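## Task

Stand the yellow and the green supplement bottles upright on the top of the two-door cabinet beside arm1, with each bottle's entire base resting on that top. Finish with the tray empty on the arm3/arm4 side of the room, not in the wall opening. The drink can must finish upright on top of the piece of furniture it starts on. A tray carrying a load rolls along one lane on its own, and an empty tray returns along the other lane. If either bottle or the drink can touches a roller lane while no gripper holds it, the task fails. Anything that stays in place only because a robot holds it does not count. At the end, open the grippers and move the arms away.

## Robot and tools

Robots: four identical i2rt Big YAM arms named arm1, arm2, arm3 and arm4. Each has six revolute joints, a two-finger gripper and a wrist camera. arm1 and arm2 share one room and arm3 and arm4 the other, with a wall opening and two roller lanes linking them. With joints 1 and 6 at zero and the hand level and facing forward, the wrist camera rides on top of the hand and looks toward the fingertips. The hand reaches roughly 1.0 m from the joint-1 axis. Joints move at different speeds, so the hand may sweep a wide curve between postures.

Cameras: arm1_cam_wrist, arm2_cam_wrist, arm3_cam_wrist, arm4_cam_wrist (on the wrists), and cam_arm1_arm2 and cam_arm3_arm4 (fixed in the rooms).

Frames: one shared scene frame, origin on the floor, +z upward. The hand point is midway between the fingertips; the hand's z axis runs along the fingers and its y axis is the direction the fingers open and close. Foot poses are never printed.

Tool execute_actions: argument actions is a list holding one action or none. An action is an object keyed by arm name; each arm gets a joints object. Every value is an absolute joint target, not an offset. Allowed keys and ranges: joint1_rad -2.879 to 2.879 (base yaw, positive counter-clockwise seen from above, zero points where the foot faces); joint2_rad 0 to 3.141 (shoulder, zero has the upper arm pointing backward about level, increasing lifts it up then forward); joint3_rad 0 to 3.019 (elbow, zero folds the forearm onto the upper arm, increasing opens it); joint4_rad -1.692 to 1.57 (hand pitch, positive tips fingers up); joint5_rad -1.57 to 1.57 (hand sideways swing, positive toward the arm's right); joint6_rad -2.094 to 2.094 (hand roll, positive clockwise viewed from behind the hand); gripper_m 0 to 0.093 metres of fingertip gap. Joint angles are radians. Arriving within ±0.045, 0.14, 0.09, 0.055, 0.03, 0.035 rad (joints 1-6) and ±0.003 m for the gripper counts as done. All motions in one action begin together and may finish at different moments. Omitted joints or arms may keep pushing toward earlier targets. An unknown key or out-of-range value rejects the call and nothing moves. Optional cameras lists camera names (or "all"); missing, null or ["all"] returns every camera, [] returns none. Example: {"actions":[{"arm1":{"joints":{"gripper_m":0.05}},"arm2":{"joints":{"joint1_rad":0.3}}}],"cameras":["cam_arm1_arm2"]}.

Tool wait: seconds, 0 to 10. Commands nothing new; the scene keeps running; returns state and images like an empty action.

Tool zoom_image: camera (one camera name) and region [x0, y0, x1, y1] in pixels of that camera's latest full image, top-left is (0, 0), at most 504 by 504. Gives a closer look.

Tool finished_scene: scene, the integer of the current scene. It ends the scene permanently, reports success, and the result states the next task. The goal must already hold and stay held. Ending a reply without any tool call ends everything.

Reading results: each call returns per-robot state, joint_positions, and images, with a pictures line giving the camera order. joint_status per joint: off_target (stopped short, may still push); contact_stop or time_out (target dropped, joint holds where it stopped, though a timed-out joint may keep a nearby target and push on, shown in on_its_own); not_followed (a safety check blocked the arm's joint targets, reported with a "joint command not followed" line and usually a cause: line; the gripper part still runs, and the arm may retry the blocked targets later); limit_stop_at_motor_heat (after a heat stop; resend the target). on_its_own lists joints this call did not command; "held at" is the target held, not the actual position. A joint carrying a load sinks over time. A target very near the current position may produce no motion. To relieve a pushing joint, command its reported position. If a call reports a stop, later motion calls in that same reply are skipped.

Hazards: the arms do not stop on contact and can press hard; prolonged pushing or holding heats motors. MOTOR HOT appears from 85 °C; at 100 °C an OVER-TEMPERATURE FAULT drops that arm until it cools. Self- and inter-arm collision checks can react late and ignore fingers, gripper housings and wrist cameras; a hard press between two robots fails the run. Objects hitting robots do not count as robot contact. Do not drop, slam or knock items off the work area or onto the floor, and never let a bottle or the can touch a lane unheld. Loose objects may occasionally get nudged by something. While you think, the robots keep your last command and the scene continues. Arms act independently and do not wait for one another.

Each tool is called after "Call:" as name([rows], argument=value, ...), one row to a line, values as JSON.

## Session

Call:
execute_actions(actions=[])

Scene clock: 0.00 s.
arm1.joint_positions: joint1_rad=+0.147 joint2_rad=+0.611 joint3_rad=+1.534 joint4_rad=-1.564 joint5_rad=-0.154 joint6_rad=-0.137 gripper_m=+0.095
arm1.joint_status: not commanded
arm1.hand: x=-1.2005 y=-0.4294 z=+1.4499 quat_wxyz=(-0.262, +0.730, -0.510, -0.371) (m; scene frame)
arm2.joint_positions: joint1_rad=-0.194 joint2_rad=+0.327 joint3_rad=+1.332 joint4_rad=-1.511 joint5_rad=-0.146 joint6_rad=+0.029 gripper_m=+0.094
arm2.joint_status: not commanded
arm2.hand: x=-1.6940 y=+0.1331 z=+1.4768 quat_wxyz=(-0.510, -0.076, -0.857, -0.007) (m; scene frame)
arm3.joint_positions: joint1_rad=+0.199 joint2_rad=+0.622 joint3_rad=+1.618 joint4_rad=-1.358 joint5_rad=+0.088 joint6_rad=-0.020 gripper_m=+0.094
arm3.joint_status: not commanded
arm3.hand: x=+1.1347 y=-0.4056 z=+1.5107 quat_wxyz=(-0.388, +0.623, -0.539, -0.413) (m; scene frame)
arm4.joint_positions: joint1_rad=+0.646 joint2_rad=+0.420 joint3_rad=+1.498 joint4_rad=-1.368 joint5_rad=+0.140 joint6_rad=+0.120 gripper_m=+0.095
arm4.joint_status: not commanded
arm4.hand: x=+1.6917 y=+0.0670 z=+1.5502 quat_wxyz=(-0.178, -0.784, -0.185, +0.566) (m; scene frame)
pictures: arm1_cam_wrist, arm2_cam_wrist, arm3_cam_wrist, arm4_cam_wrist, cam_arm1_arm2, cam_arm3_arm4
Images, in order (width x height): arm1_cam_wrist 672x504, arm2_cam_wrist 672x504, arm3_cam_wrist 672x504, arm4_cam_wrist 672x504, cam_arm1_arm2 672x504, cam_arm3_arm4 672x504.

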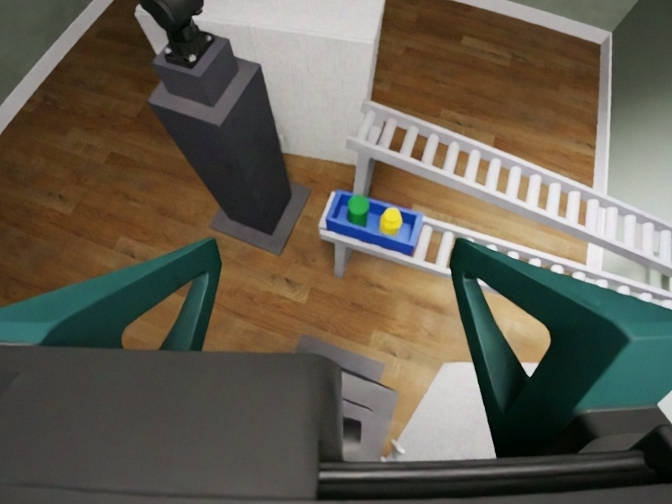

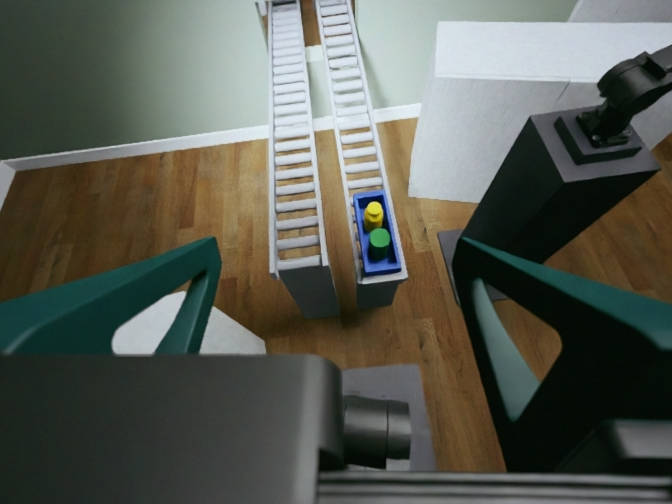

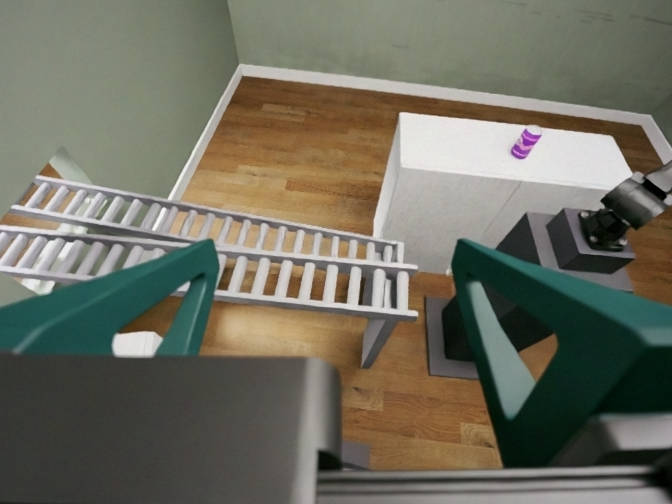

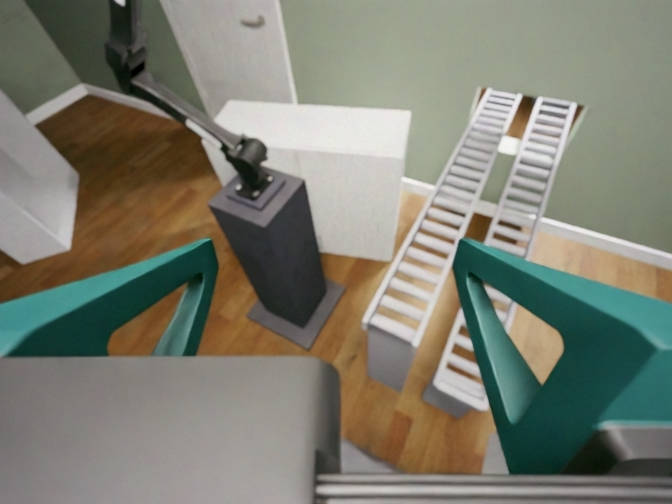

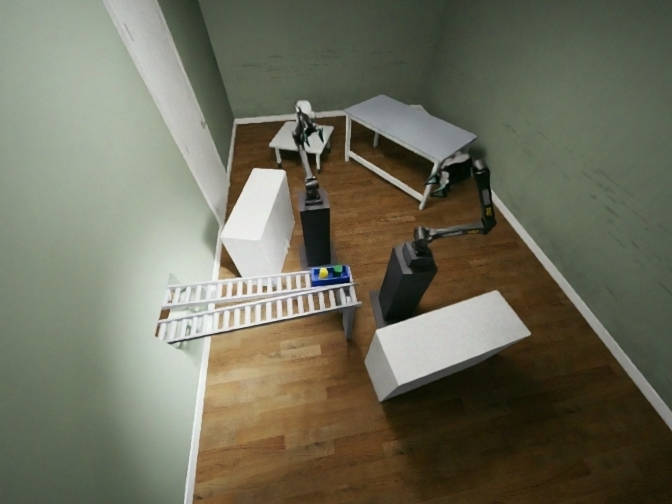

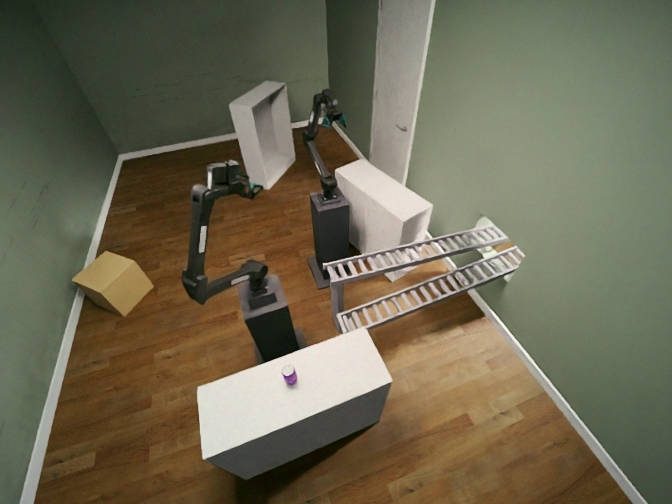

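Call:
execute_actions([
  {"arm1":{"joints":{"joint1_rad":0.025,"joint2_rad":2.265,"joint3_rad":1.575,"joint4_rad":-0.845,"joint5_rad":0,"joint6_rad":0,"gripper_m":0.093}},"arm2":{"joints":{"joint1_rad":0.9,"joint5_rad":0,"joint6_rad":0}}},
], cameras=["arm1_cam_wrist","cam_arm1_arm2"])

Scene clock: 5.07 s.
arm1.joint_positions: joint1_rad=+0.036 joint2_rad=+2.254 joint3_rad=+1.559 joint4_rad=-0.854 joint5_rad=-0.002 joint6_rad=-0.010 gripper_m=+0.093
arm1.joint_status: all done
arm1.hand: x=-1.1799 y=+0.0120 z=+0.7785 quat_wxyz=(-0.002, +0.722, -0.691, -0.014) (m; scene frame)
arm2.joint_positions: joint1_rad=+0.892 joint2_rad=+0.327 joint3_rad=+1.332 joint4_rad=-1.511 joint5_rad=-0.003 joint6_rad=+0.010 gripper_m=+0.094
arm2.joint_status: all done
arm2.hand: x=-1.7308 y=+0.2121 z=+1.4754 quat_wxyz=(-0.460, +0.353, -0.787, -0.210) (m; scene frame)
arm3.joint_positions: joint1_rad=+0.199 joint2_rad=+0.622 joint3_rad=+1.618 joint4_rad=-1.358 joint5_rad=+0.088 joint6_rad=-0.020 gripper_m=+0.094
arm3.joint_status: not commanded
arm3.hand: x=+1.1347 y=-0.4056 z=+1.5107 quat_wxyz=(-0.388, +0.623, -0.539, -0.413) (m; scene frame)
arm4.joint_positions: joint1_rad=+0.646 joint2_rad=+0.420 joint3_rad=+1.498 joint4_rad=-1.368 joint5_rad=+0.140 joint6_rad=+0.120 gripper_m=+0.095
arm4.joint_status: not commanded
arm4.hand: x=+1.6917 y=+0.0670 z=+1.5502 quat_wxyz=(-0.178, -0.784, -0.185, +0.566) (m; scene frame)
pictures: arm1_cam_wrist, cam_arm1_arm2
Images, in order (width x height): arm1_cam_wrist 672x504, cam_arm1_arm2 672x504.

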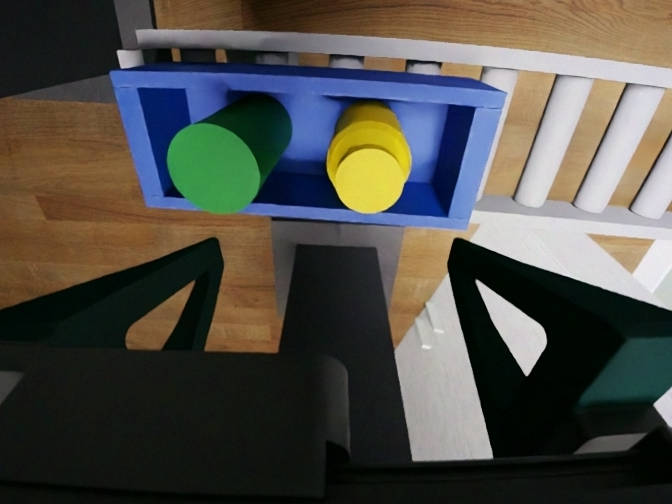

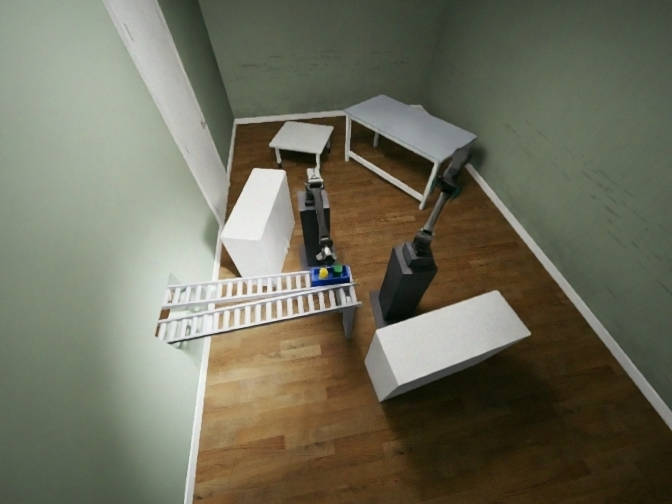

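Call:
execute_actions([
  {"arm1":{"joints":{"joint1_rad":-0.03,"joint2_rad":2.345,"joint3_rad":1.475,"joint4_rad":-0.70}}},
], cameras=["arm1_cam_wrist"])

Scene clock: 7.27 s.
arm1.joint_positions: joint1_rad=-0.032 joint2_rad=+2.332 joint3_rad=+1.466 joint4_rad=-0.709 joint5_rad=-0.001 joint6_rad=-0.009 gripper_m=+0.093
arm1.joint_status: all done
arm1.hand: x=-1.1403 y=-0.0217 z=+0.7082 quat_wxyz=(+0.007, +0.698, -0.716, -0.004) (m; scene frame)
arm2.joint_positions: joint1_rad=+0.892 joint2_rad=+0.327 joint3_rad=+1.332 joint4_rad=-1.511 joint5_rad=-0.003 joint6_rad=+0.010 gripper_m=+0.094
arm2.joint_status: not commanded
arm2.hand: x=-1.7308 y=+0.2121 z=+1.4754 quat_wxyz=(-0.460, +0.353, -0.787, -0.210) (m; scene frame)
arm3.joint_positions: joint1_rad=+0.199 joint2_rad=+0.622 joint3_rad=+1.618 joint4_rad=-1.358 joint5_rad=+0.088 joint6_rad=-0.020 gripper_m=+0.094
arm3.joint_status: not commanded
arm3.hand: x=+1.1347 y=-0.4056 z=+1.5107 quat_wxyz=(-0.388, +0.623, -0.539, -0.413) (m; scene frame)
arm4.joint_positions: joint1_rad=+0.646 joint2_rad=+0.420 joint3_rad=+1.498 joint4_rad=-1.368 joint5_rad=+0.140 joint6_rad=+0.120 gripper_m=+0.095
arm4.joint_status: not commanded
arm4.hand: x=+1.6917 y=+0.0670 z=+1.5502 quat_wxyz=(-0.178, -0.784, -0.185, +0.566) (m; scene frame)
pictures: arm1_cam_wrist
Images, in order (width x height): arm1_cam_wrist 672x504.

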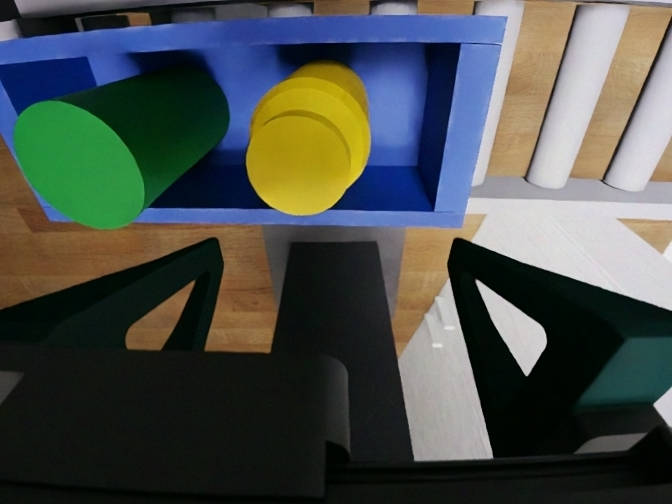

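Call:
execute_actions([
  {"arm1":{"joints":{"joint1_rad":0.02}}},
], cameras=[])

Call:
execute_actions([
  {"arm1":{"joints":{"joint2_rad":2.585,"joint3_rad":1.625,"joint4_rad":-0.60,"gripper_m":0.088}}},
], cameras=["arm1_cam_wrist","cam_arm1_arm2"])

Scene clock: 9.13 s.
arm1.joint_positions: joint1_rad=+0.018 joint2_rad=+2.332 joint3_rad=+1.466 joint4_rad=-0.709 joint5_rad=-0.001 joint6_rad=-0.009 gripper_m=+0.093
arm1.joint_status: all done
arm1.hand: x=-1.1690 y=-0.0214 z=+0.7087 quat_wxyz=(+0.007, +0.716, -0.698, -0.005) (m; scene frame)
arm2.joint_positions: joint1_rad=+0.892 joint2_rad=+0.327 joint3_rad=+1.332 joint4_rad=-1.511 joint5_rad=-0.003 joint6_rad=+0.010 gripper_m=+0.094
arm2.joint_status: not commanded
arm2.hand: x=-1.7308 y=+0.2121 z=+1.4754 quat_wxyz=(-0.460, +0.353, -0.787, -0.210) (m; scene frame)
arm3.joint_positions: joint1_rad=+0.199 joint2_rad=+0.622 joint3_rad=+1.618 joint4_rad=-1.358 joint5_rad=+0.088 joint6_rad=-0.020 gripper_m=+0.094
arm3.joint_status: not commanded
arm3.hand: x=+1.1347 y=-0.4056 z=+1.5107 quat_wxyz=(-0.388, +0.623, -0.539, -0.413) (m; scene frame)
arm4.joint_positions: joint1_rad=+0.646 joint2_rad=+0.420 joint3_rad=+1.498 joint4_rad=-1.368 joint5_rad=+0.140 joint6_rad=+0.120 gripper_m=+0.095
arm4.joint_status: not commanded
arm4.hand: x=+1.6917 y=+0.0670 z=+1.5502 quat_wxyz=(-0.178, -0.784, -0.185, +0.566) (m; scene frame)
pictures: none
No camera images: the call's "cameras" was empty. Leave "cameras" out to get every camera's image.

Scene clock: 10.53 s.
arm1.joint_positions: joint1_rad=+0.018 joint2_rad=+2.580 joint3_rad=+1.614 joint4_rad=-0.601 joint5_rad=+0.001 joint6_rad=-0.009 gripper_m=+0.088
arm1.joint_status: all done
arm1.hand: x=-1.1704 y=-0.0035 z=+0.6021 quat_wxyz=(+0.003, +0.715, -0.699, -0.006) (m; scene frame)
arm2.joint_positions: joint1_rad=+0.892 joint2_rad=+0.327 joint3_rad=+1.332 joint4_rad=-1.511 joint5_rad=-0.003 joint6_rad=+0.010 gripper_m=+0.094
arm2.joint_status: not commanded
arm2.hand: x=-1.7308 y=+0.2121 z=+1.4754 quat_wxyz=(-0.460, +0.353, -0.787, -0.210) (m; scene frame)
arm3.joint_positions: joint1_rad=+0.199 joint2_rad=+0.622 joint3_rad=+1.618 joint4_rad=-1.358 joint5_rad=+0.088 joint6_rad=-0.020 gripper_m=+0.094
arm3.joint_status: not commanded
arm3.hand: x=+1.1347 y=-0.4056 z=+1.5107 quat_wxyz=(-0.388, +0.623, -0.539, -0.413) (m; scene frame)
arm4.joint_positions: joint1_rad=+0.646 joint2_rad=+0.420 joint3_rad=+1.498 joint4_rad=-1.368 joint5_rad=+0.140 joint6_rad=+0.120 gripper_m=+0.095
arm4.joint_status: not commanded
arm4.hand: x=+1.6917 y=+0.0670 z=+1.5502 quat_wxyz=(-0.178, -0.784, -0.185, +0.566) (m; scene frame)
pictures: arm1_cam_wrist, cam_arm1_arm2
Images, in order (width x height): arm1_cam_wrist 672x504, cam_arm1_arm2 672x504.

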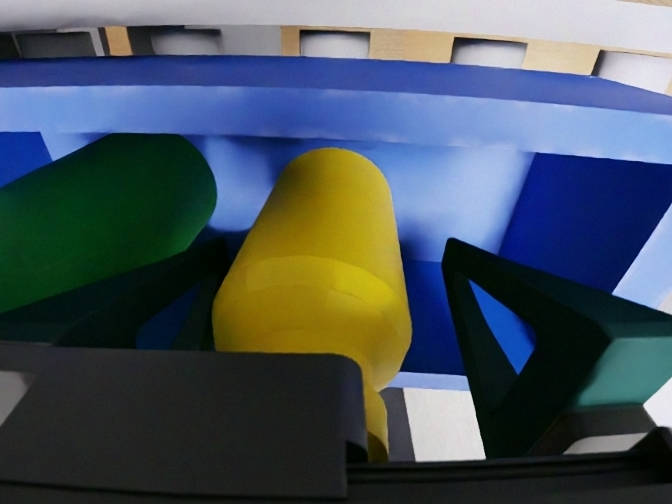

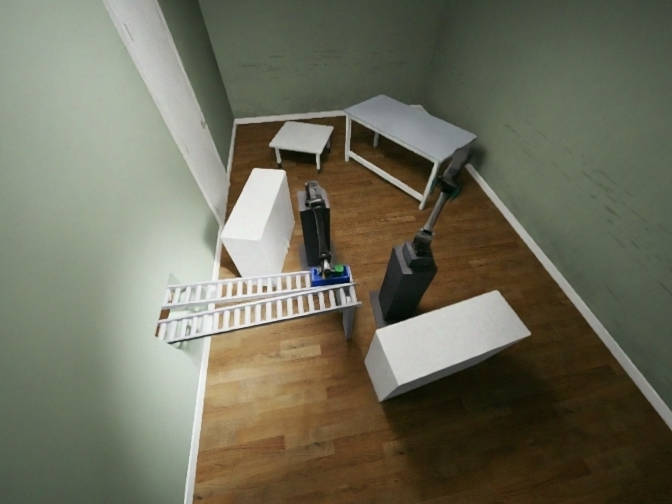

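Call:
execute_actions([
  {"arm1":{"joints":{"gripper_m":0.04}}},
], cameras=[])

Call:
execute_actions([
  {"arm1":{"joints":{"joint2_rad":2.33,"joint3_rad":1.50,"joint4_rad":-0.73}}},
], cameras=["arm1_cam_wrist"])

Call:
execute_actions([
  {"arm1":{"joints":{"joint2_rad":1.90,"joint3_rad":1.80,"joint4_rad":-1.45}}},
], cameras=[])

Call:
execute_actions([
  {"arm1":{"joints":{"joint1_rad":-1.7}}},
], cameras=["arm1_cam_wrist","cam_arm1_arm2"])

Scene clock: 11.93 s.
arm1.joint_positions: joint1_rad=+0.018 joint2_rad=+2.580 joint3_rad=+1.614 joint4_rad=-0.601 joint5_rad=+0.000 joint6_rad=-0.008 gripper_m=+0.066
arm1.joint_status: gripper_m off_target (ended at +0.066, target +0.040)
arm1.hand: x=-1.1706 y=-0.0035 z=+0.6021 quat_wxyz=(+0.004, +0.715, -0.699, -0.007) (m; scene frame)
arm2.joint_positions: joint1_rad=+0.892 joint2_rad=+0.327 joint3_rad=+1.332 joint4_rad=-1.511 joint5_rad=-0.003 joint6_rad=+0.010 gripper_m=+0.094
arm2.joint_status: not commanded
arm2.hand: x=-1.7308 y=+0.2121 z=+1.4754 quat_wxyz=(-0.460, +0.353, -0.787, -0.210) (m; scene frame)
arm3.joint_positions: joint1_rad=+0.199 joint2_rad=+0.622 joint3_rad=+1.618 joint4_rad=-1.358 joint5_rad=+0.088 joint6_rad=-0.020 gripper_m=+0.094
arm3.joint_status: not commanded
arm3.hand: x=+1.1347 y=-0.4056 z=+1.5107 quat_wxyz=(-0.388, +0.623, -0.539, -0.413) (m; scene frame)
arm4.joint_positions: joint1_rad=+0.646 joint2_rad=+0.420 joint3_rad=+1.498 joint4_rad=-1.368 joint5_rad=+0.140 joint6_rad=+0.120 gripper_m=+0.095
arm4.joint_status: not commanded
arm4.hand: x=+1.6917 y=+0.0670 z=+1.5502 quat_wxyz=(-0.178, -0.784, -0.185, +0.566) (m; scene frame)
pictures: none
No camera images: the call's "cameras" was empty. Leave "cameras" out to get every camera's image.

Scene clock: 13.10 s.
arm1.joint_positions: joint1_rad=+0.018 joint2_rad=+2.325 joint3_rad=+1.493 joint4_rad=-0.722 joint5_rad=+0.001 joint6_rad=-0.008 gripper_m=+0.066
arm1.joint_status: all done
arm1.hand: x=-1.1686 y=-0.0078 z=+0.7193 quat_wxyz=(-0.002, +0.715, -0.699, -0.011) (m; scene frame)
arm2.joint_positions: joint1_rad=+0.892 joint2_rad=+0.327 joint3_rad=+1.332 joint4_rad=-1.511 joint5_rad=-0.003 joint6_rad=+0.010 gripper_m=+0.094
arm2.joint_status: not commanded
arm2.hand: x=-1.7308 y=+0.2121 z=+1.4754 quat_wxyz=(-0.460, +0.353, -0.787, -0.210) (m; scene frame)
arm3.joint_positions: joint1_rad=+0.199 joint2_rad=+0.622 joint3_rad=+1.618 joint4_rad=-1.358 joint5_rad=+0.088 joint6_rad=-0.020 gripper_m=+0.094
arm3.joint_status: not commanded
arm3.hand: x=+1.1347 y=-0.4056 z=+1.5107 quat_wxyz=(-0.388, +0.623, -0.539, -0.413) (m; scene frame)
arm4.joint_positions: joint1_rad=+0.646 joint2_rad=+0.420 joint3_rad=+1.498 joint4_rad=-1.368 joint5_rad=+0.140 joint6_rad=+0.120 gripper_m=+0.095
arm4.joint_status: not commanded
arm4.hand: x=+1.6917 y=+0.0670 z=+1.5502 quat_wxyz=(-0.178, -0.784, -0.185, +0.566) (m; scene frame)
pictures: arm1_cam_wrist
Images, in order (width x height): arm1_cam_wrist 672x504.

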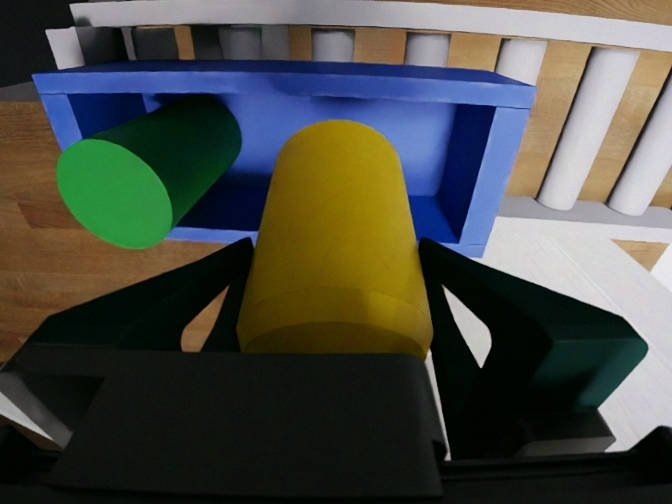

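Scene clock: 15.17 s.
arm1.joint_positions: joint1_rad=+0.018 joint2_rad=+1.908 joint3_rad=+1.781 joint4_rad=-1.441 joint5_rad=+0.001 joint6_rad=-0.008 gripper_m=+0.066
arm1.joint_status: all done
arm1.hand: x=-1.1635 y=-0.0093 z=+1.0589 quat_wxyz=(+0.003, +0.715, -0.699, -0.006) (m; scene frame)
arm2.joint_positions: joint1_rad=+0.892 joint2_rad=+0.327 joint3_rad=+1.332 joint4_rad=-1.511 joint5_rad=-0.003 joint6_rad=+0.010 gripper_m=+0.094
arm2.joint_status: not commanded
arm2.hand: x=-1.7308 y=+0.2121 z=+1.4754 quat_wxyz=(-0.460, +0.353, -0.787, -0.210) (m; scene frame)
arm3.joint_positions: joint1_rad=+0.199 joint2_rad=+0.622 joint3_rad=+1.618 joint4_rad=-1.358 joint5_rad=+0.088 joint6_rad=-0.020 gripper_m=+0.094
arm3.joint_status: not commanded
arm3.hand: x=+1.1347 y=-0.4056 z=+1.5107 quat_wxyz=(-0.388, +0.623, -0.539, -0.413) (m; scene frame)
arm4.joint_positions: joint1_rad=+0.646 joint2_rad=+0.420 joint3_rad=+1.498 joint4_rad=-1.368 joint5_rad=+0.140 joint6_rad=+0.120 gripper_m=+0.095
arm4.joint_status: not commanded
arm4.hand: x=+1.6917 y=+0.0670 z=+1.5502 quat_wxyz=(-0.178, -0.784, -0.185, +0.566) (m; scene frame)
pictures: none
No camera images: the call's "cameras" was empty. Leave "cameras" out to get every camera's image.

Scene clock: 17.10 s.
arm1.joint_positions: joint1_rad=-1.709 joint2_rad=+1.908 joint3_rad=+1.781 joint4_rad=-1.441 joint5_rad=+0.002 joint6_rad=-0.008 gripper_m=+0.066
arm1.joint_status: all done
arm1.hand: x=-0.5703 y=-0.6839 z=+1.0495 quat_wxyz=(+0.006, -0.066, -0.998, +0.001) (m; scene frame)
arm2.joint_positions: joint1_rad=+0.892 joint2_rad=+0.327 joint3_rad=+1.332 joint4_rad=-1.511 joint5_rad=-0.003 joint6_rad=+0.010 gripper_m=+0.094
arm2.joint_status: not commanded
arm2.hand: x=-1.7308 y=+0.2121 z=+1.4754 quat_wxyz=(-0.460, +0.353, -0.787, -0.210) (m; scene frame)
arm3.joint_positions: joint1_rad=+0.199 joint2_rad=+0.622 joint3_rad=+1.618 joint4_rad=-1.358 joint5_rad=+0.088 joint6_rad=-0.020 gripper_m=+0.094
arm3.joint_status: not commanded
arm3.hand: x=+1.1347 y=-0.4056 z=+1.5107 quat_wxyz=(-0.388, +0.623, -0.539, -0.413) (m; scene frame)
arm4.joint_positions: joint1_rad=+0.646 joint2_rad=+0.420 joint3_rad=+1.498 joint4_rad=-1.368 joint5_rad=+0.140 joint6_rad=+0.120 gripper_m=+0.095
arm4.joint_status: not commanded
arm4.hand: x=+1.6917 y=+0.0670 z=+1.5502 quat_wxyz=(-0.178, -0.784, -0.185, +0.566) (m; scene frame)
pictures: arm1_cam_wrist, cam_arm1_arm2
Images, in order (width x height): arm1_cam_wrist 672x504, cam_arm1_arm2 672x504.

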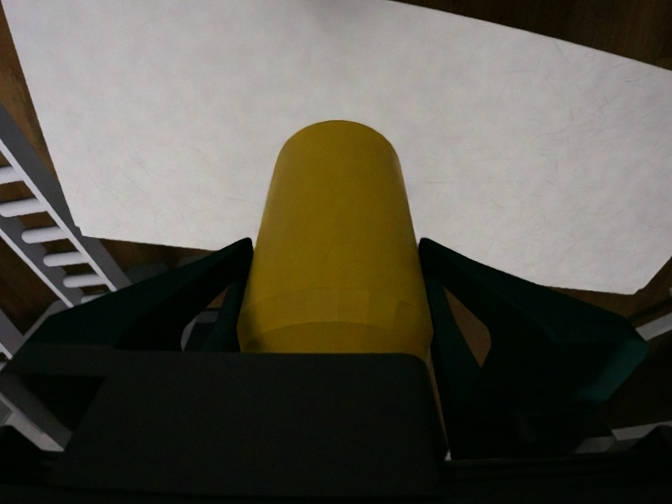

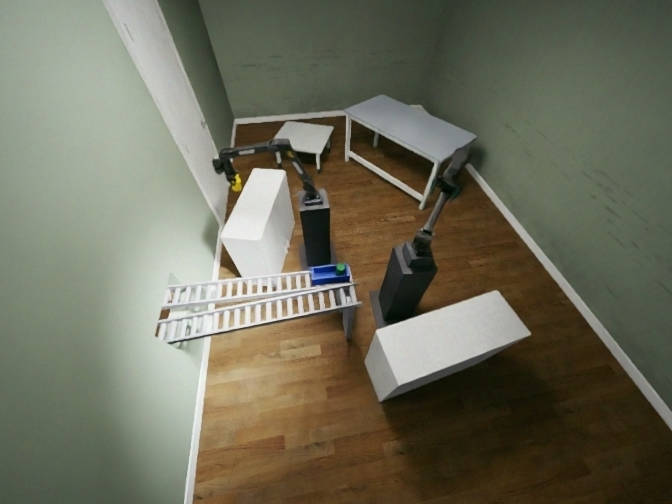

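Call:
execute_actions([
  {"arm1":{"joints":{"joint2_rad":1.95,"joint3_rad":1.42,"joint4_rad":-1.03}}},
], cameras=["arm1_cam_wrist","cam_arm1_arm2"])

Call:
zoom_image(camera="cam_arm1_arm2", region=[200, 130, 300, 250])

Scene clock: 19.80 s.
arm1.joint_positions: joint1_rad=-1.709 joint2_rad=+1.955 joint3_rad=+1.401 joint4_rad=-1.038 joint5_rad=+0.002 joint6_rad=-0.008 gripper_m=+0.066
arm1.joint_status: all done
arm1.hand: x=-0.6170 y=-0.6774 z=+0.8880 quat_wxyz=(+0.019, -0.066, -0.998, +0.000) (m; scene frame)
arm2.joint_positions: joint1_rad=+0.892 joint2_rad=+0.327 joint3_rad=+1.332 joint4_rad=-1.511 joint5_rad=-0.003 joint6_rad=+0.010 gripper_m=+0.094
arm2.joint_status: not commanded
arm2.hand: x=-1.7308 y=+0.2121 z=+1.4754 quat_wxyz=(-0.460, +0.353, -0.787, -0.210) (m; scene frame)
arm3.joint_positions: joint1_rad=+0.199 joint2_rad=+0.622 joint3_rad=+1.618 joint4_rad=-1.358 joint5_rad=+0.088 joint6_rad=-0.020 gripper_m=+0.094
arm3.joint_status: not commanded
arm3.hand: x=+1.1347 y=-0.4056 z=+1.5107 quat_wxyz=(-0.388, +0.623, -0.539, -0.413) (m; scene frame)
arm4.joint_positions: joint1_rad=+0.646 joint2_rad=+0.420 joint3_rad=+1.498 joint4_rad=-1.368 joint5_rad=+0.140 joint6_rad=+0.120 gripper_m=+0.095
arm4.joint_status: not commanded
arm4.hand: x=+1.6917 y=+0.0670 z=+1.5502 quat_wxyz=(-0.178, -0.784, -0.185, +0.566) (m; scene frame)
pictures: arm1_cam_wrist, cam_arm1_arm2
Images, in order (width x height): arm1_cam_wrist 672x504, cam_arm1_arm2 672x504.

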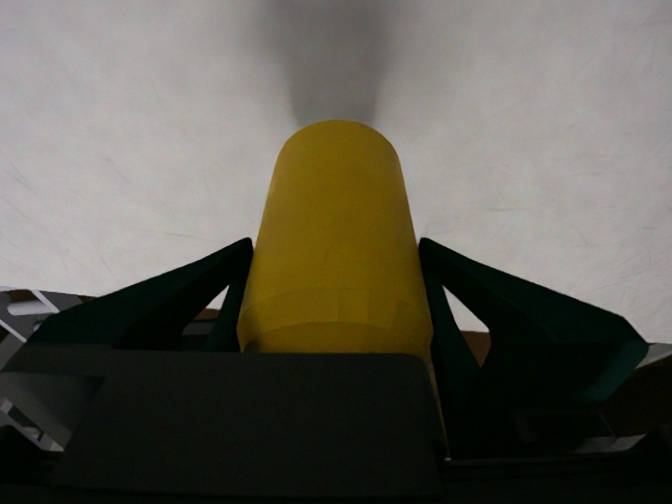

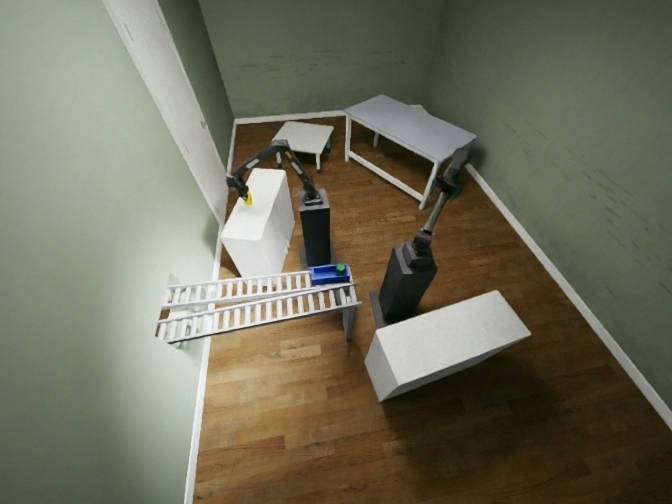

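Region (200, 130, 300, 250) of cam_arm1_arm2's 672x504 image, scaled by 4.200, with more detail than that image has.

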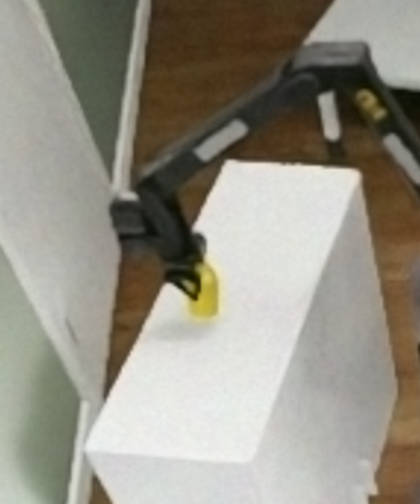

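Call:
execute_actions([
  {"arm1":{"joints":{"joint2_rad":2.0,"joint4_rad":-0.98}}},
], cameras=["arm1_cam_wrist","cam_arm1_arm2"])

Call:
zoom_image(camera="cam_arm1_arm2", region=[200, 130, 300, 250])

Scene clock: 21.07 s.
arm1.joint_positions: joint1_rad=-1.709 joint2_rad=+1.981 joint3_rad=+1.401 joint4_rad=-0.990 joint5_rad=+0.002 joint6_rad=-0.008 gripper_m=+0.066
arm1.joint_status: all done
arm1.hand: x=-0.6088 y=-0.6786 z=+0.8742 quat_wxyz=(+0.007, -0.066, -0.998, +0.001) (m; scene frame)
arm2.joint_positions: joint1_rad=+0.892 joint2_rad=+0.327 joint3_rad=+1.332 joint4_rad=-1.511 joint5_rad=-0.003 joint6_rad=+0.010 gripper_m=+0.094
arm2.joint_status: not commanded
arm2.hand: x=-1.7308 y=+0.2121 z=+1.4754 quat_wxyz=(-0.460, +0.353, -0.787, -0.210) (m; scene frame)
arm3.joint_positions: joint1_rad=+0.199 joint2_rad=+0.622 joint3_rad=+1.618 joint4_rad=-1.358 joint5_rad=+0.088 joint6_rad=-0.020 gripper_m=+0.094
arm3.joint_status: not commanded
arm3.hand: x=+1.1347 y=-0.4056 z=+1.5107 quat_wxyz=(-0.388, +0.623, -0.539, -0.413) (m; scene frame)
arm4.joint_positions: joint1_rad=+0.646 joint2_rad=+0.420 joint3_rad=+1.498 joint4_rad=-1.368 joint5_rad=+0.140 joint6_rad=+0.120 gripper_m=+0.095
arm4.joint_status: not commanded
arm4.hand: x=+1.6917 y=+0.0670 z=+1.5502 quat_wxyz=(-0.178, -0.784, -0.185, +0.566) (m; scene frame)
pictures: arm1_cam_wrist, cam_arm1_arm2
Images, in order (width x height): arm1_cam_wrist 672x504, cam_arm1_arm2 672x504.

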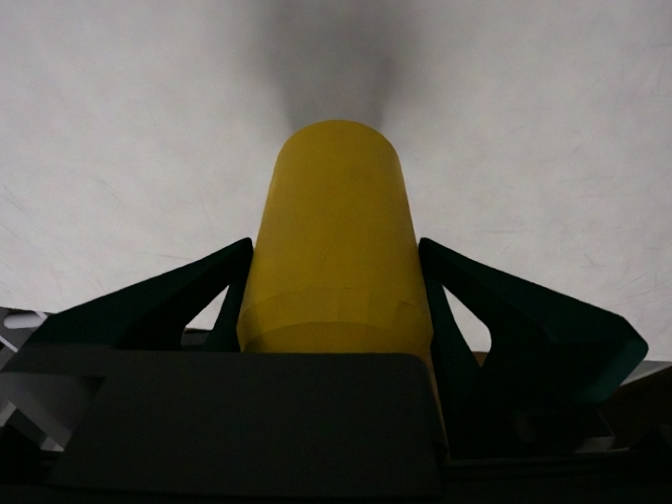

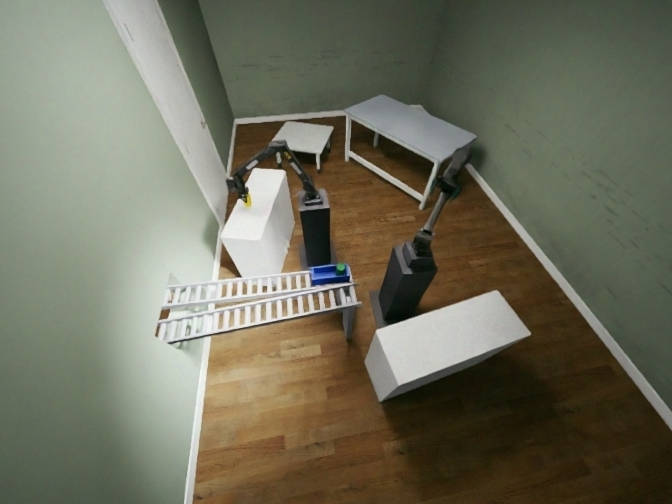

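Region (200, 130, 300, 250) of cam_arm1_arm2's 672x504 image, scaled by 4.200, with more detail than that image has.

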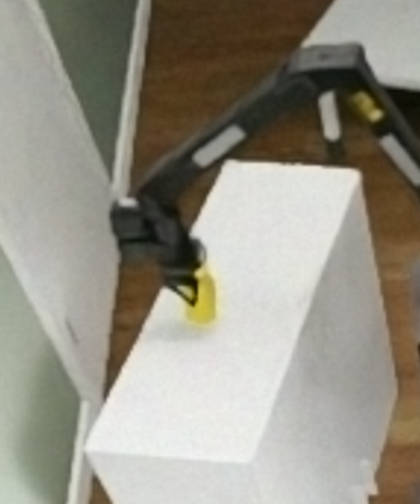

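Call:
execute_actions([
  {"arm1":{"joints":{"joint2_rad":2.035,"joint4_rad":-0.95}}},
], cameras=["arm1_cam_wrist"])

Scene clock: 22.13 s.
arm1.joint_positions: joint1_rad=-1.709 joint2_rad=+2.019 joint3_rad=+1.401 joint4_rad=-0.960 joint5_rad=+0.002 joint6_rad=-0.008 gripper_m=+0.066
arm1.joint_status: all done
arm1.hand: x=-0.6072 y=-0.6789 z=+0.8536 quat_wxyz=(+0.011, -0.066, -0.998, +0.001) (m; scene frame)
arm2.joint_positions: joint1_rad=+0.892 joint2_rad=+0.327 joint3_rad=+1.332 joint4_rad=-1.511 joint5_rad=-0.003 joint6_rad=+0.010 gripper_m=+0.094
arm2.joint_status: not commanded
arm2.hand: x=-1.7308 y=+0.2121 z=+1.4754 quat_wxyz=(-0.460, +0.353, -0.787, -0.210) (m; scene frame)
arm3.joint_positions: joint1_rad=+0.199 joint2_rad=+0.622 joint3_rad=+1.618 joint4_rad=-1.358 joint5_rad=+0.088 joint6_rad=-0.020 gripper_m=+0.094
arm3.joint_status: not commanded
arm3.hand: x=+1.1347 y=-0.4056 z=+1.5107 quat_wxyz=(-0.388, +0.623, -0.539, -0.413) (m; scene frame)
arm4.joint_positions: joint1_rad=+0.646 joint2_rad=+0.420 joint3_rad=+1.498 joint4_rad=-1.368 joint5_rad=+0.140 joint6_rad=+0.120 gripper_m=+0.095
arm4.joint_status: not commanded
arm4.hand: x=+1.6917 y=+0.0670 z=+1.5502 quat_wxyz=(-0.178, -0.784, -0.185, +0.566) (m; scene frame)
pictures: arm1_cam_wrist
Images, in order (width x height): arm1_cam_wrist 672x504.

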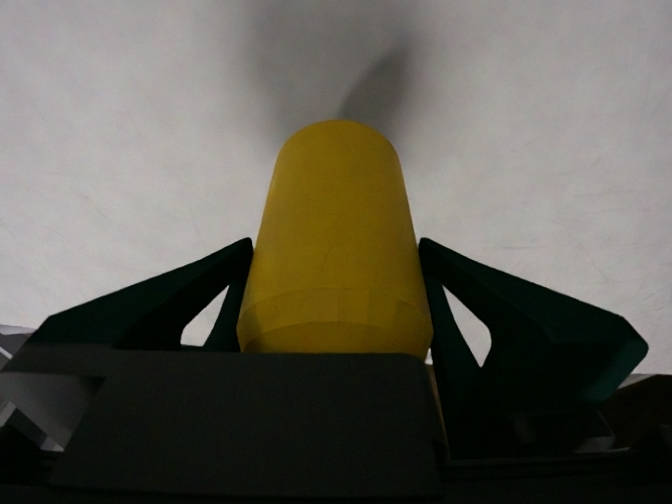

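Call:
execute_actions([
  {"arm1":{"joints":{"joint2_rad":2.075,"joint4_rad":-0.91}}},
], cameras=["arm1_cam_wrist","cam_arm1_arm2"])

Call:
zoom_image(camera="cam_arm1_arm2", region=[200, 130, 300, 250])

Scene clock: 23.27 s.
arm1.joint_positions: joint1_rad=-1.709 joint2_rad=+2.052 joint3_rad=+1.401 joint4_rad=-0.920 joint5_rad=+0.002 joint6_rad=-0.008 gripper_m=+0.066
arm1.joint_status: all done
arm1.hand: x=-0.6032 y=-0.6795 z=+0.8358 quat_wxyz=(+0.008, -0.066, -0.998, +0.001) (m; scene frame)
arm2.joint_positions: joint1_rad=+0.892 joint2_rad=+0.327 joint3_rad=+1.332 joint4_rad=-1.511 joint5_rad=-0.003 joint6_rad=+0.010 gripper_m=+0.094
arm2.joint_status: not commanded
arm2.hand: x=-1.7308 y=+0.2121 z=+1.4754 quat_wxyz=(-0.460, +0.353, -0.787, -0.210) (m; scene frame)
arm3.joint_positions: joint1_rad=+0.199 joint2_rad=+0.622 joint3_rad=+1.618 joint4_rad=-1.358 joint5_rad=+0.088 joint6_rad=-0.020 gripper_m=+0.094
arm3.joint_status: not commanded
arm3.hand: x=+1.1347 y=-0.4056 z=+1.5107 quat_wxyz=(-0.388, +0.623, -0.539, -0.413) (m; scene frame)
arm4.joint_positions: joint1_rad=+0.646 joint2_rad=+0.420 joint3_rad=+1.498 joint4_rad=-1.368 joint5_rad=+0.140 joint6_rad=+0.120 gripper_m=+0.095
arm4.joint_status: not commanded
arm4.hand: x=+1.6917 y=+0.0670 z=+1.5502 quat_wxyz=(-0.178, -0.784, -0.185, +0.566) (m; scene frame)
pictures: arm1_cam_wrist, cam_arm1_arm2
Images, in order (width x height): arm1_cam_wrist 672x504, cam_arm1_arm2 672x504.

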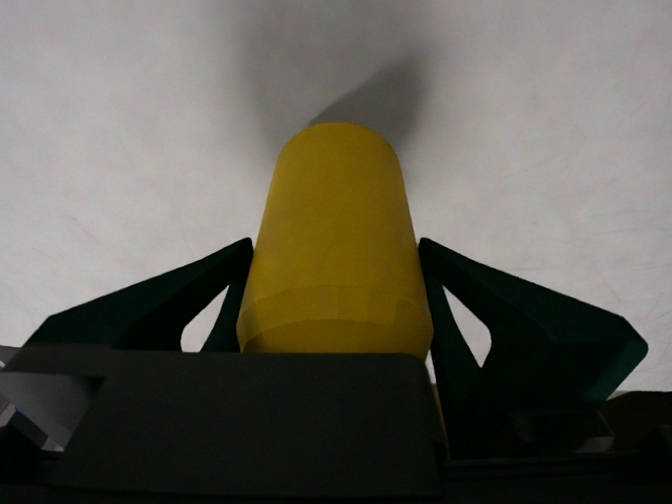

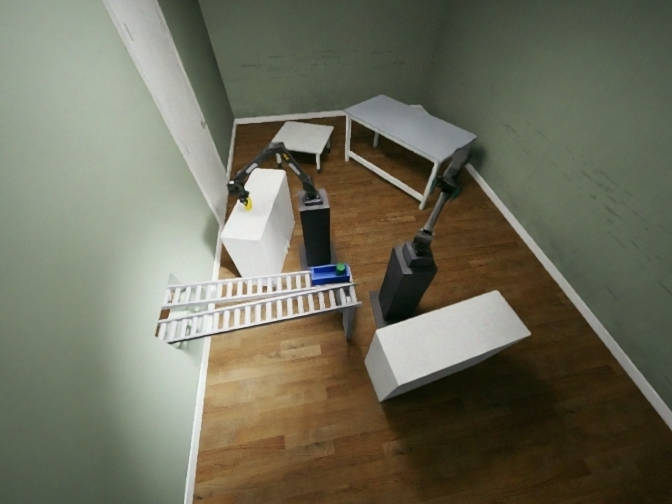

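Region (200, 130, 300, 250) of cam_arm1_arm2's 672x504 image, scaled by 4.200, with more detail than that image has.

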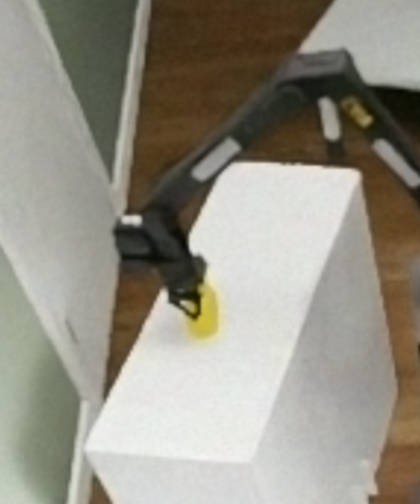

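Call:
execute_actions([
  {"arm1":{"joints":{"joint2_rad":2.105,"joint4_rad":-0.89}}},
], cameras=["arm1_cam_wrist"])

Scene clock: 24.03 s.
arm1.joint_positions: joint1_rad=-1.709 joint2_rad=+2.053 joint3_rad=+1.401 joint4_rad=-0.910 joint5_rad=+0.002 joint6_rad=-0.008 gripper_m=+0.066
arm1.joint_status: all done
arm1.hand: x=-0.6009 y=-0.6798 z=+0.8356 quat_wxyz=(+0.003, -0.066, -0.998, +0.001) (m; scene frame)
arm2.joint_positions: joint1_rad=+0.892 joint2_rad=+0.327 joint3_rad=+1.332 joint4_rad=-1.511 joint5_rad=-0.003 joint6_rad=+0.010 gripper_m=+0.094
arm2.joint_status: not commanded
arm2.hand: x=-1.7308 y=+0.2121 z=+1.4754 quat_wxyz=(-0.460, +0.353, -0.787, -0.210) (m; scene frame)
arm3.joint_positions: joint1_rad=+0.199 joint2_rad=+0.622 joint3_rad=+1.618 joint4_rad=-1.358 joint5_rad=+0.088 joint6_rad=-0.020 gripper_m=+0.094
arm3.joint_status: not commanded
arm3.hand: x=+1.1347 y=-0.4056 z=+1.5107 quat_wxyz=(-0.388, +0.623, -0.539, -0.413) (m; scene frame)
arm4.joint_positions: joint1_rad=+0.646 joint2_rad=+0.420 joint3_rad=+1.498 joint4_rad=-1.368 joint5_rad=+0.140 joint6_rad=+0.120 gripper_m=+0.095
arm4.joint_status: not commanded
arm4.hand: x=+1.6917 y=+0.0670 z=+1.5502 quat_wxyz=(-0.178, -0.784, -0.185, +0.566) (m; scene frame)
pictures: arm1_cam_wrist
Images, in order (width x height): arm1_cam_wrist 672x504.

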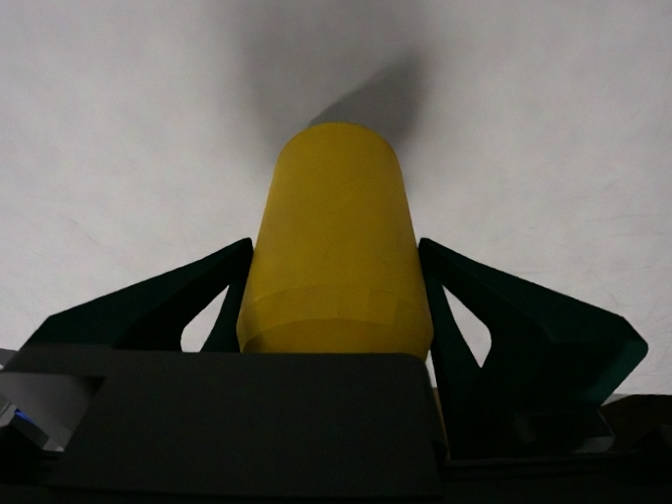

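Call:
execute_actions([
  {"arm1":{"joints":{"joint2_rad":2.053,"gripper_m":0.093}}},
], cameras=[])

Call:
execute_actions([
  {"arm1":{"joints":{"joint2_rad":1.80,"joint3_rad":1.60,"joint4_rad":-1.37}}},
], cameras=["arm1_cam_wrist"])

Call:
execute_actions([
  {"arm1":{"joints":{"joint1_rad":0.222,"joint6_rad":0.22,"joint2_rad":1.90,"joint3_rad":1.80,"joint4_rad":-1.45}}},
], cameras=[])

Call:
execute_actions([
  {"arm1":{"joints":{"joint2_rad":2.35,"joint3_rad":1.605,"joint4_rad":-0.81}}},
], cameras=["arm1_cam_wrist","cam_arm1_arm2"])

Scene clock: 25.77 s.
arm1.joint_positions: joint1_rad=-1.709 joint2_rad=+2.053 joint3_rad=+1.401 joint4_rad=-0.901 joint5_rad=+0.002 joint6_rad=-0.008 gripper_m=+0.093
arm1.joint_status: all done
arm1.hand: x=-0.5986 y=-0.6801 z=+0.8356 quat_wxyz=(-0.001, -0.066, -0.998, +0.002) (m; scene frame)
arm2.joint_positions: joint1_rad=+0.892 joint2_rad=+0.327 joint3_rad=+1.332 joint4_rad=-1.511 joint5_rad=-0.003 joint6_rad=+0.010 gripper_m=+0.094
arm2.joint_status: not commanded
arm2.hand: x=-1.7308 y=+0.2121 z=+1.4754 quat_wxyz=(-0.460, +0.353, -0.787, -0.210) (m; scene frame)
arm3.joint_positions: joint1_rad=+0.199 joint2_rad=+0.622 joint3_rad=+1.618 joint4_rad=-1.358 joint5_rad=+0.088 joint6_rad=-0.020 gripper_m=+0.094
arm3.joint_status: not commanded
arm3.hand: x=+1.1347 y=-0.4056 z=+1.5107 quat_wxyz=(-0.388, +0.623, -0.539, -0.413) (m; scene frame)
arm4.joint_positions: joint1_rad=+0.646 joint2_rad=+0.420 joint3_rad=+1.498 joint4_rad=-1.368 joint5_rad=+0.140 joint6_rad=+0.120 gripper_m=+0.095
arm4.joint_status: not commanded
arm4.hand: x=+1.6917 y=+0.0670 z=+1.5502 quat_wxyz=(-0.178, -0.784, -0.185, +0.566) (m; scene frame)
pictures: none
No camera images: the call's "cameras" was empty. Leave "cameras" out to get every camera's image.

Scene clock: 27.10 s.
arm1.joint_positions: joint1_rad=-1.709 joint2_rad=+1.775 joint3_rad=+1.592 joint4_rad=-1.360 joint5_rad=+0.002 joint6_rad=-0.008 gripper_m=+0.093
arm1.joint_status: all done
arm1.hand: x=-0.6132 y=-0.6778 z=+1.0514 quat_wxyz=(-0.007, -0.066, -0.998, +0.002) (m; scene frame)
arm2.joint_positions: joint1_rad=+0.892 joint2_rad=+0.327 joint3_rad=+1.332 joint4_rad=-1.511 joint5_rad=-0.003 joint6_rad=+0.010 gripper_m=+0.094
arm2.joint_status: not commanded
arm2.hand: x=-1.7308 y=+0.2121 z=+1.4754 quat_wxyz=(-0.460, +0.353, -0.787, -0.210) (m; scene frame)
arm3.joint_positions: joint1_rad=+0.199 joint2_rad=+0.622 joint3_rad=+1.618 joint4_rad=-1.358 joint5_rad=+0.088 joint6_rad=-0.020 gripper_m=+0.094
arm3.joint_status: not commanded
arm3.hand: x=+1.1347 y=-0.4056 z=+1.5107 quat_wxyz=(-0.388, +0.623, -0.539, -0.413) (m; scene frame)
arm4.joint_positions: joint1_rad=+0.646 joint2_rad=+0.420 joint3_rad=+1.498 joint4_rad=-1.368 joint5_rad=+0.140 joint6_rad=+0.120 gripper_m=+0.095
arm4.joint_status: not commanded
arm4.hand: x=+1.6917 y=+0.0670 z=+1.5502 quat_wxyz=(-0.178, -0.784, -0.185, +0.566) (m; scene frame)
pictures: arm1_cam_wrist
Images, in order (width x height): arm1_cam_wrist 672x504.

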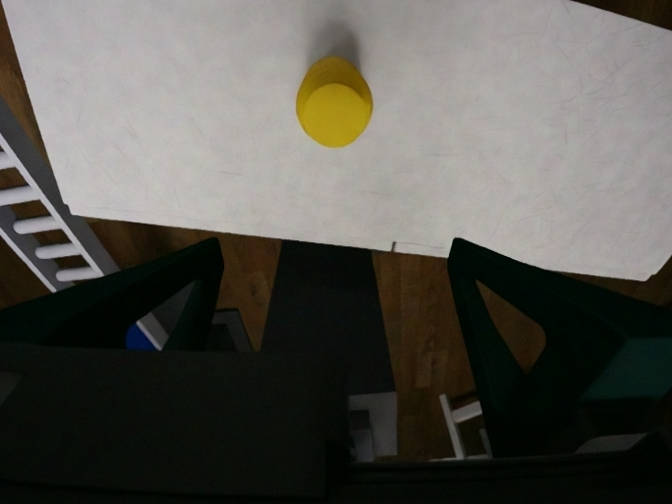

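Scene clock: 29.10 s.
arm1.joint_positions: joint1_rad=+0.232 joint2_rad=+1.891 joint3_rad=+1.769 joint4_rad=-1.441 joint5_rad=-0.001 joint6_rad=+0.210 gripper_m=+0.093
arm1.joint_status: all done
arm1.hand: x=-1.2885 y=-0.0289 z=+1.0660 quat_wxyz=(+0.003, +0.714, -0.700, -0.010) (m; scene frame)
arm2.joint_positions: joint1_rad=+0.892 joint2_rad=+0.327 joint3_rad=+1.332 joint4_rad=-1.511 joint5_rad=-0.003 joint6_rad=+0.010 gripper_m=+0.094
arm2.joint_status: not commanded
arm2.hand: x=-1.7308 y=+0.2121 z=+1.4754 quat_wxyz=(-0.460, +0.353, -0.787, -0.210) (m; scene frame)
arm3.joint_positions: joint1_rad=+0.199 joint2_rad=+0.622 joint3_rad=+1.618 joint4_rad=-1.358 joint5_rad=+0.088 joint6_rad=-0.020 gripper_m=+0.094
arm3.joint_status: not commanded
arm3.hand: x=+1.1347 y=-0.4056 z=+1.5107 quat_wxyz=(-0.388, +0.623, -0.539, -0.413) (m; scene frame)
arm4.joint_positions: joint1_rad=+0.646 joint2_rad=+0.420 joint3_rad=+1.498 joint4_rad=-1.368 joint5_rad=+0.140 joint6_rad=+0.120 gripper_m=+0.095
arm4.joint_status: not commanded
arm4.hand: x=+1.6917 y=+0.0670 z=+1.5502 quat_wxyz=(-0.178, -0.784, -0.185, +0.566) (m; scene frame)
pictures: none
No camera images: the call's "cameras" was empty. Leave "cameras" out to get every camera's image.

Scene clock: 30.53 s.
arm1.joint_positions: joint1_rad=+0.232 joint2_rad=+2.368 joint3_rad=+1.579 joint4_rad=-0.819 joint5_rad=-0.001 joint6_rad=+0.210 gripper_m=+0.093
arm1.joint_status: all done
arm1.hand: x=-1.2967 y=-0.0157 z=+0.7193 quat_wxyz=(+0.015, +0.714, -0.700, +0.010) (m; scene frame)
arm2.joint_positions: joint1_rad=+0.892 joint2_rad=+0.327 joint3_rad=+1.332 joint4_rad=-1.511 joint5_rad=-0.003 joint6_rad=+0.010 gripper_m=+0.094
arm2.joint_status: not commanded
arm2.hand: x=-1.7308 y=+0.2121 z=+1.4754 quat_wxyz=(-0.460, +0.353, -0.787, -0.210) (m; scene frame)
arm3.joint_positions: joint1_rad=+0.199 joint2_rad=+0.622 joint3_rad=+1.618 joint4_rad=-1.358 joint5_rad=+0.088 joint6_rad=-0.020 gripper_m=+0.094
arm3.joint_status: not commanded
arm3.hand: x=+1.1347 y=-0.4056 z=+1.5107 quat_wxyz=(-0.388, +0.623, -0.539, -0.413) (m; scene frame)
arm4.joint_positions: joint1_rad=+0.646 joint2_rad=+0.420 joint3_rad=+1.498 joint4_rad=-1.368 joint5_rad=+0.140 joint6_rad=+0.120 gripper_m=+0.095
arm4.joint_status: not commanded
arm4.hand: x=+1.6917 y=+0.0670 z=+1.5502 quat_wxyz=(-0.178, -0.784, -0.185, +0.566) (m; scene frame)
pictures: arm1_cam_wrist, cam_arm1_arm2
Images, in order (width x height): arm1_cam_wrist 672x504, cam_arm1_arm2 672x504.

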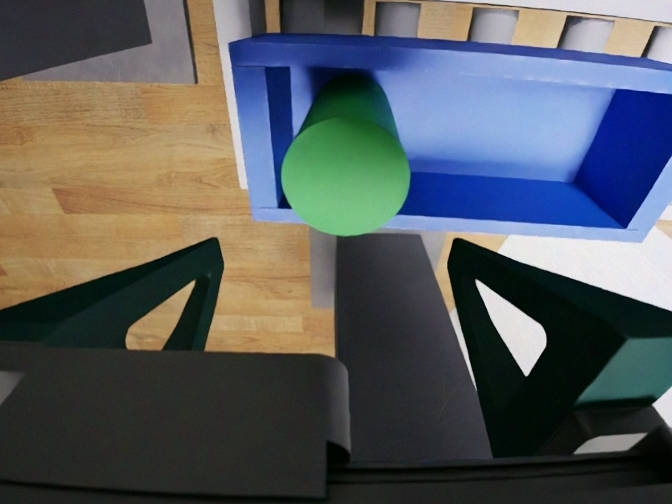

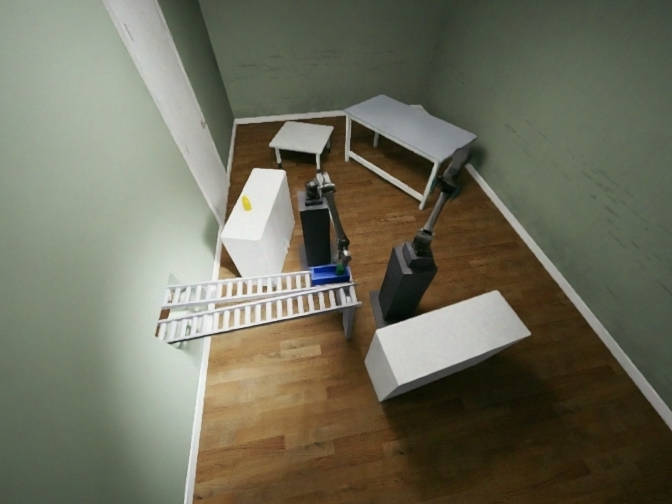

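Call:
execute_actions([
  {"arm1":{"joints":{"joint1_rad":0.205,"joint2_rad":2.575,"joint3_rad":1.68,"joint4_rad":-0.665}}},
], cameras=["arm1_cam_wrist"])

Scene clock: 32.73 s.
arm1.joint_positions: joint1_rad=+0.217 joint2_rad=+2.575 joint3_rad=+1.665 joint4_rad=-0.670 joint5_rad=-0.001 joint6_rad=+0.210 gripper_m=+0.093
arm1.joint_status: all done
arm1.hand: x=-1.2912 y=-0.0036 z=+0.6184 quat_wxyz=(+0.008, +0.709, -0.706, -0.002) (m; scene frame)
arm2.joint_positions: joint1_rad=+0.892 joint2_rad=+0.327 joint3_rad=+1.332 joint4_rad=-1.511 joint5_rad=-0.003 joint6_rad=+0.010 gripper_m=+0.094
arm2.joint_status: not commanded
arm2.hand: x=-1.7308 y=+0.2121 z=+1.4754 quat_wxyz=(-0.460, +0.353, -0.787, -0.210) (m; scene frame)
arm3.joint_positions: joint1_rad=+0.199 joint2_rad=+0.622 joint3_rad=+1.618 joint4_rad=-1.358 joint5_rad=+0.088 joint6_rad=-0.020 gripper_m=+0.094
arm3.joint_status: not commanded
arm3.hand: x=+1.1347 y=-0.4056 z=+1.5107 quat_wxyz=(-0.388, +0.623, -0.539, -0.413) (m; scene frame)
arm4.joint_positions: joint1_rad=+0.646 joint2_rad=+0.420 joint3_rad=+1.498 joint4_rad=-1.368 joint5_rad=+0.140 joint6_rad=+0.120 gripper_m=+0.095
arm4.joint_status: not commanded
arm4.hand: x=+1.6917 y=+0.0670 z=+1.5502 quat_wxyz=(-0.178, -0.784, -0.185, +0.566) (m; scene frame)
pictures: arm1_cam_wrist
Images, in order (width x height): arm1_cam_wrist 672x504.

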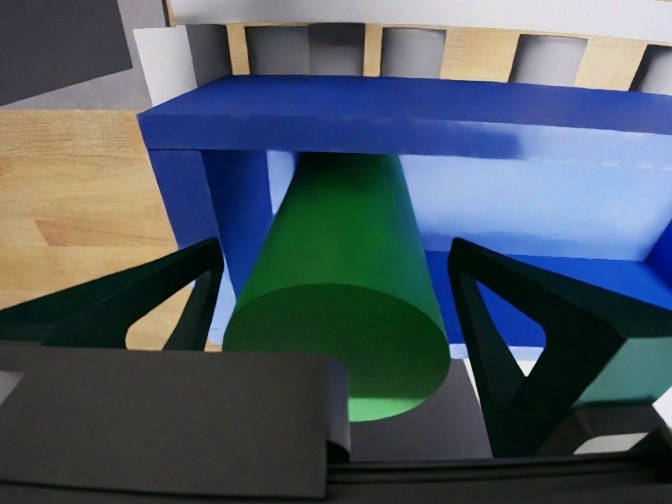

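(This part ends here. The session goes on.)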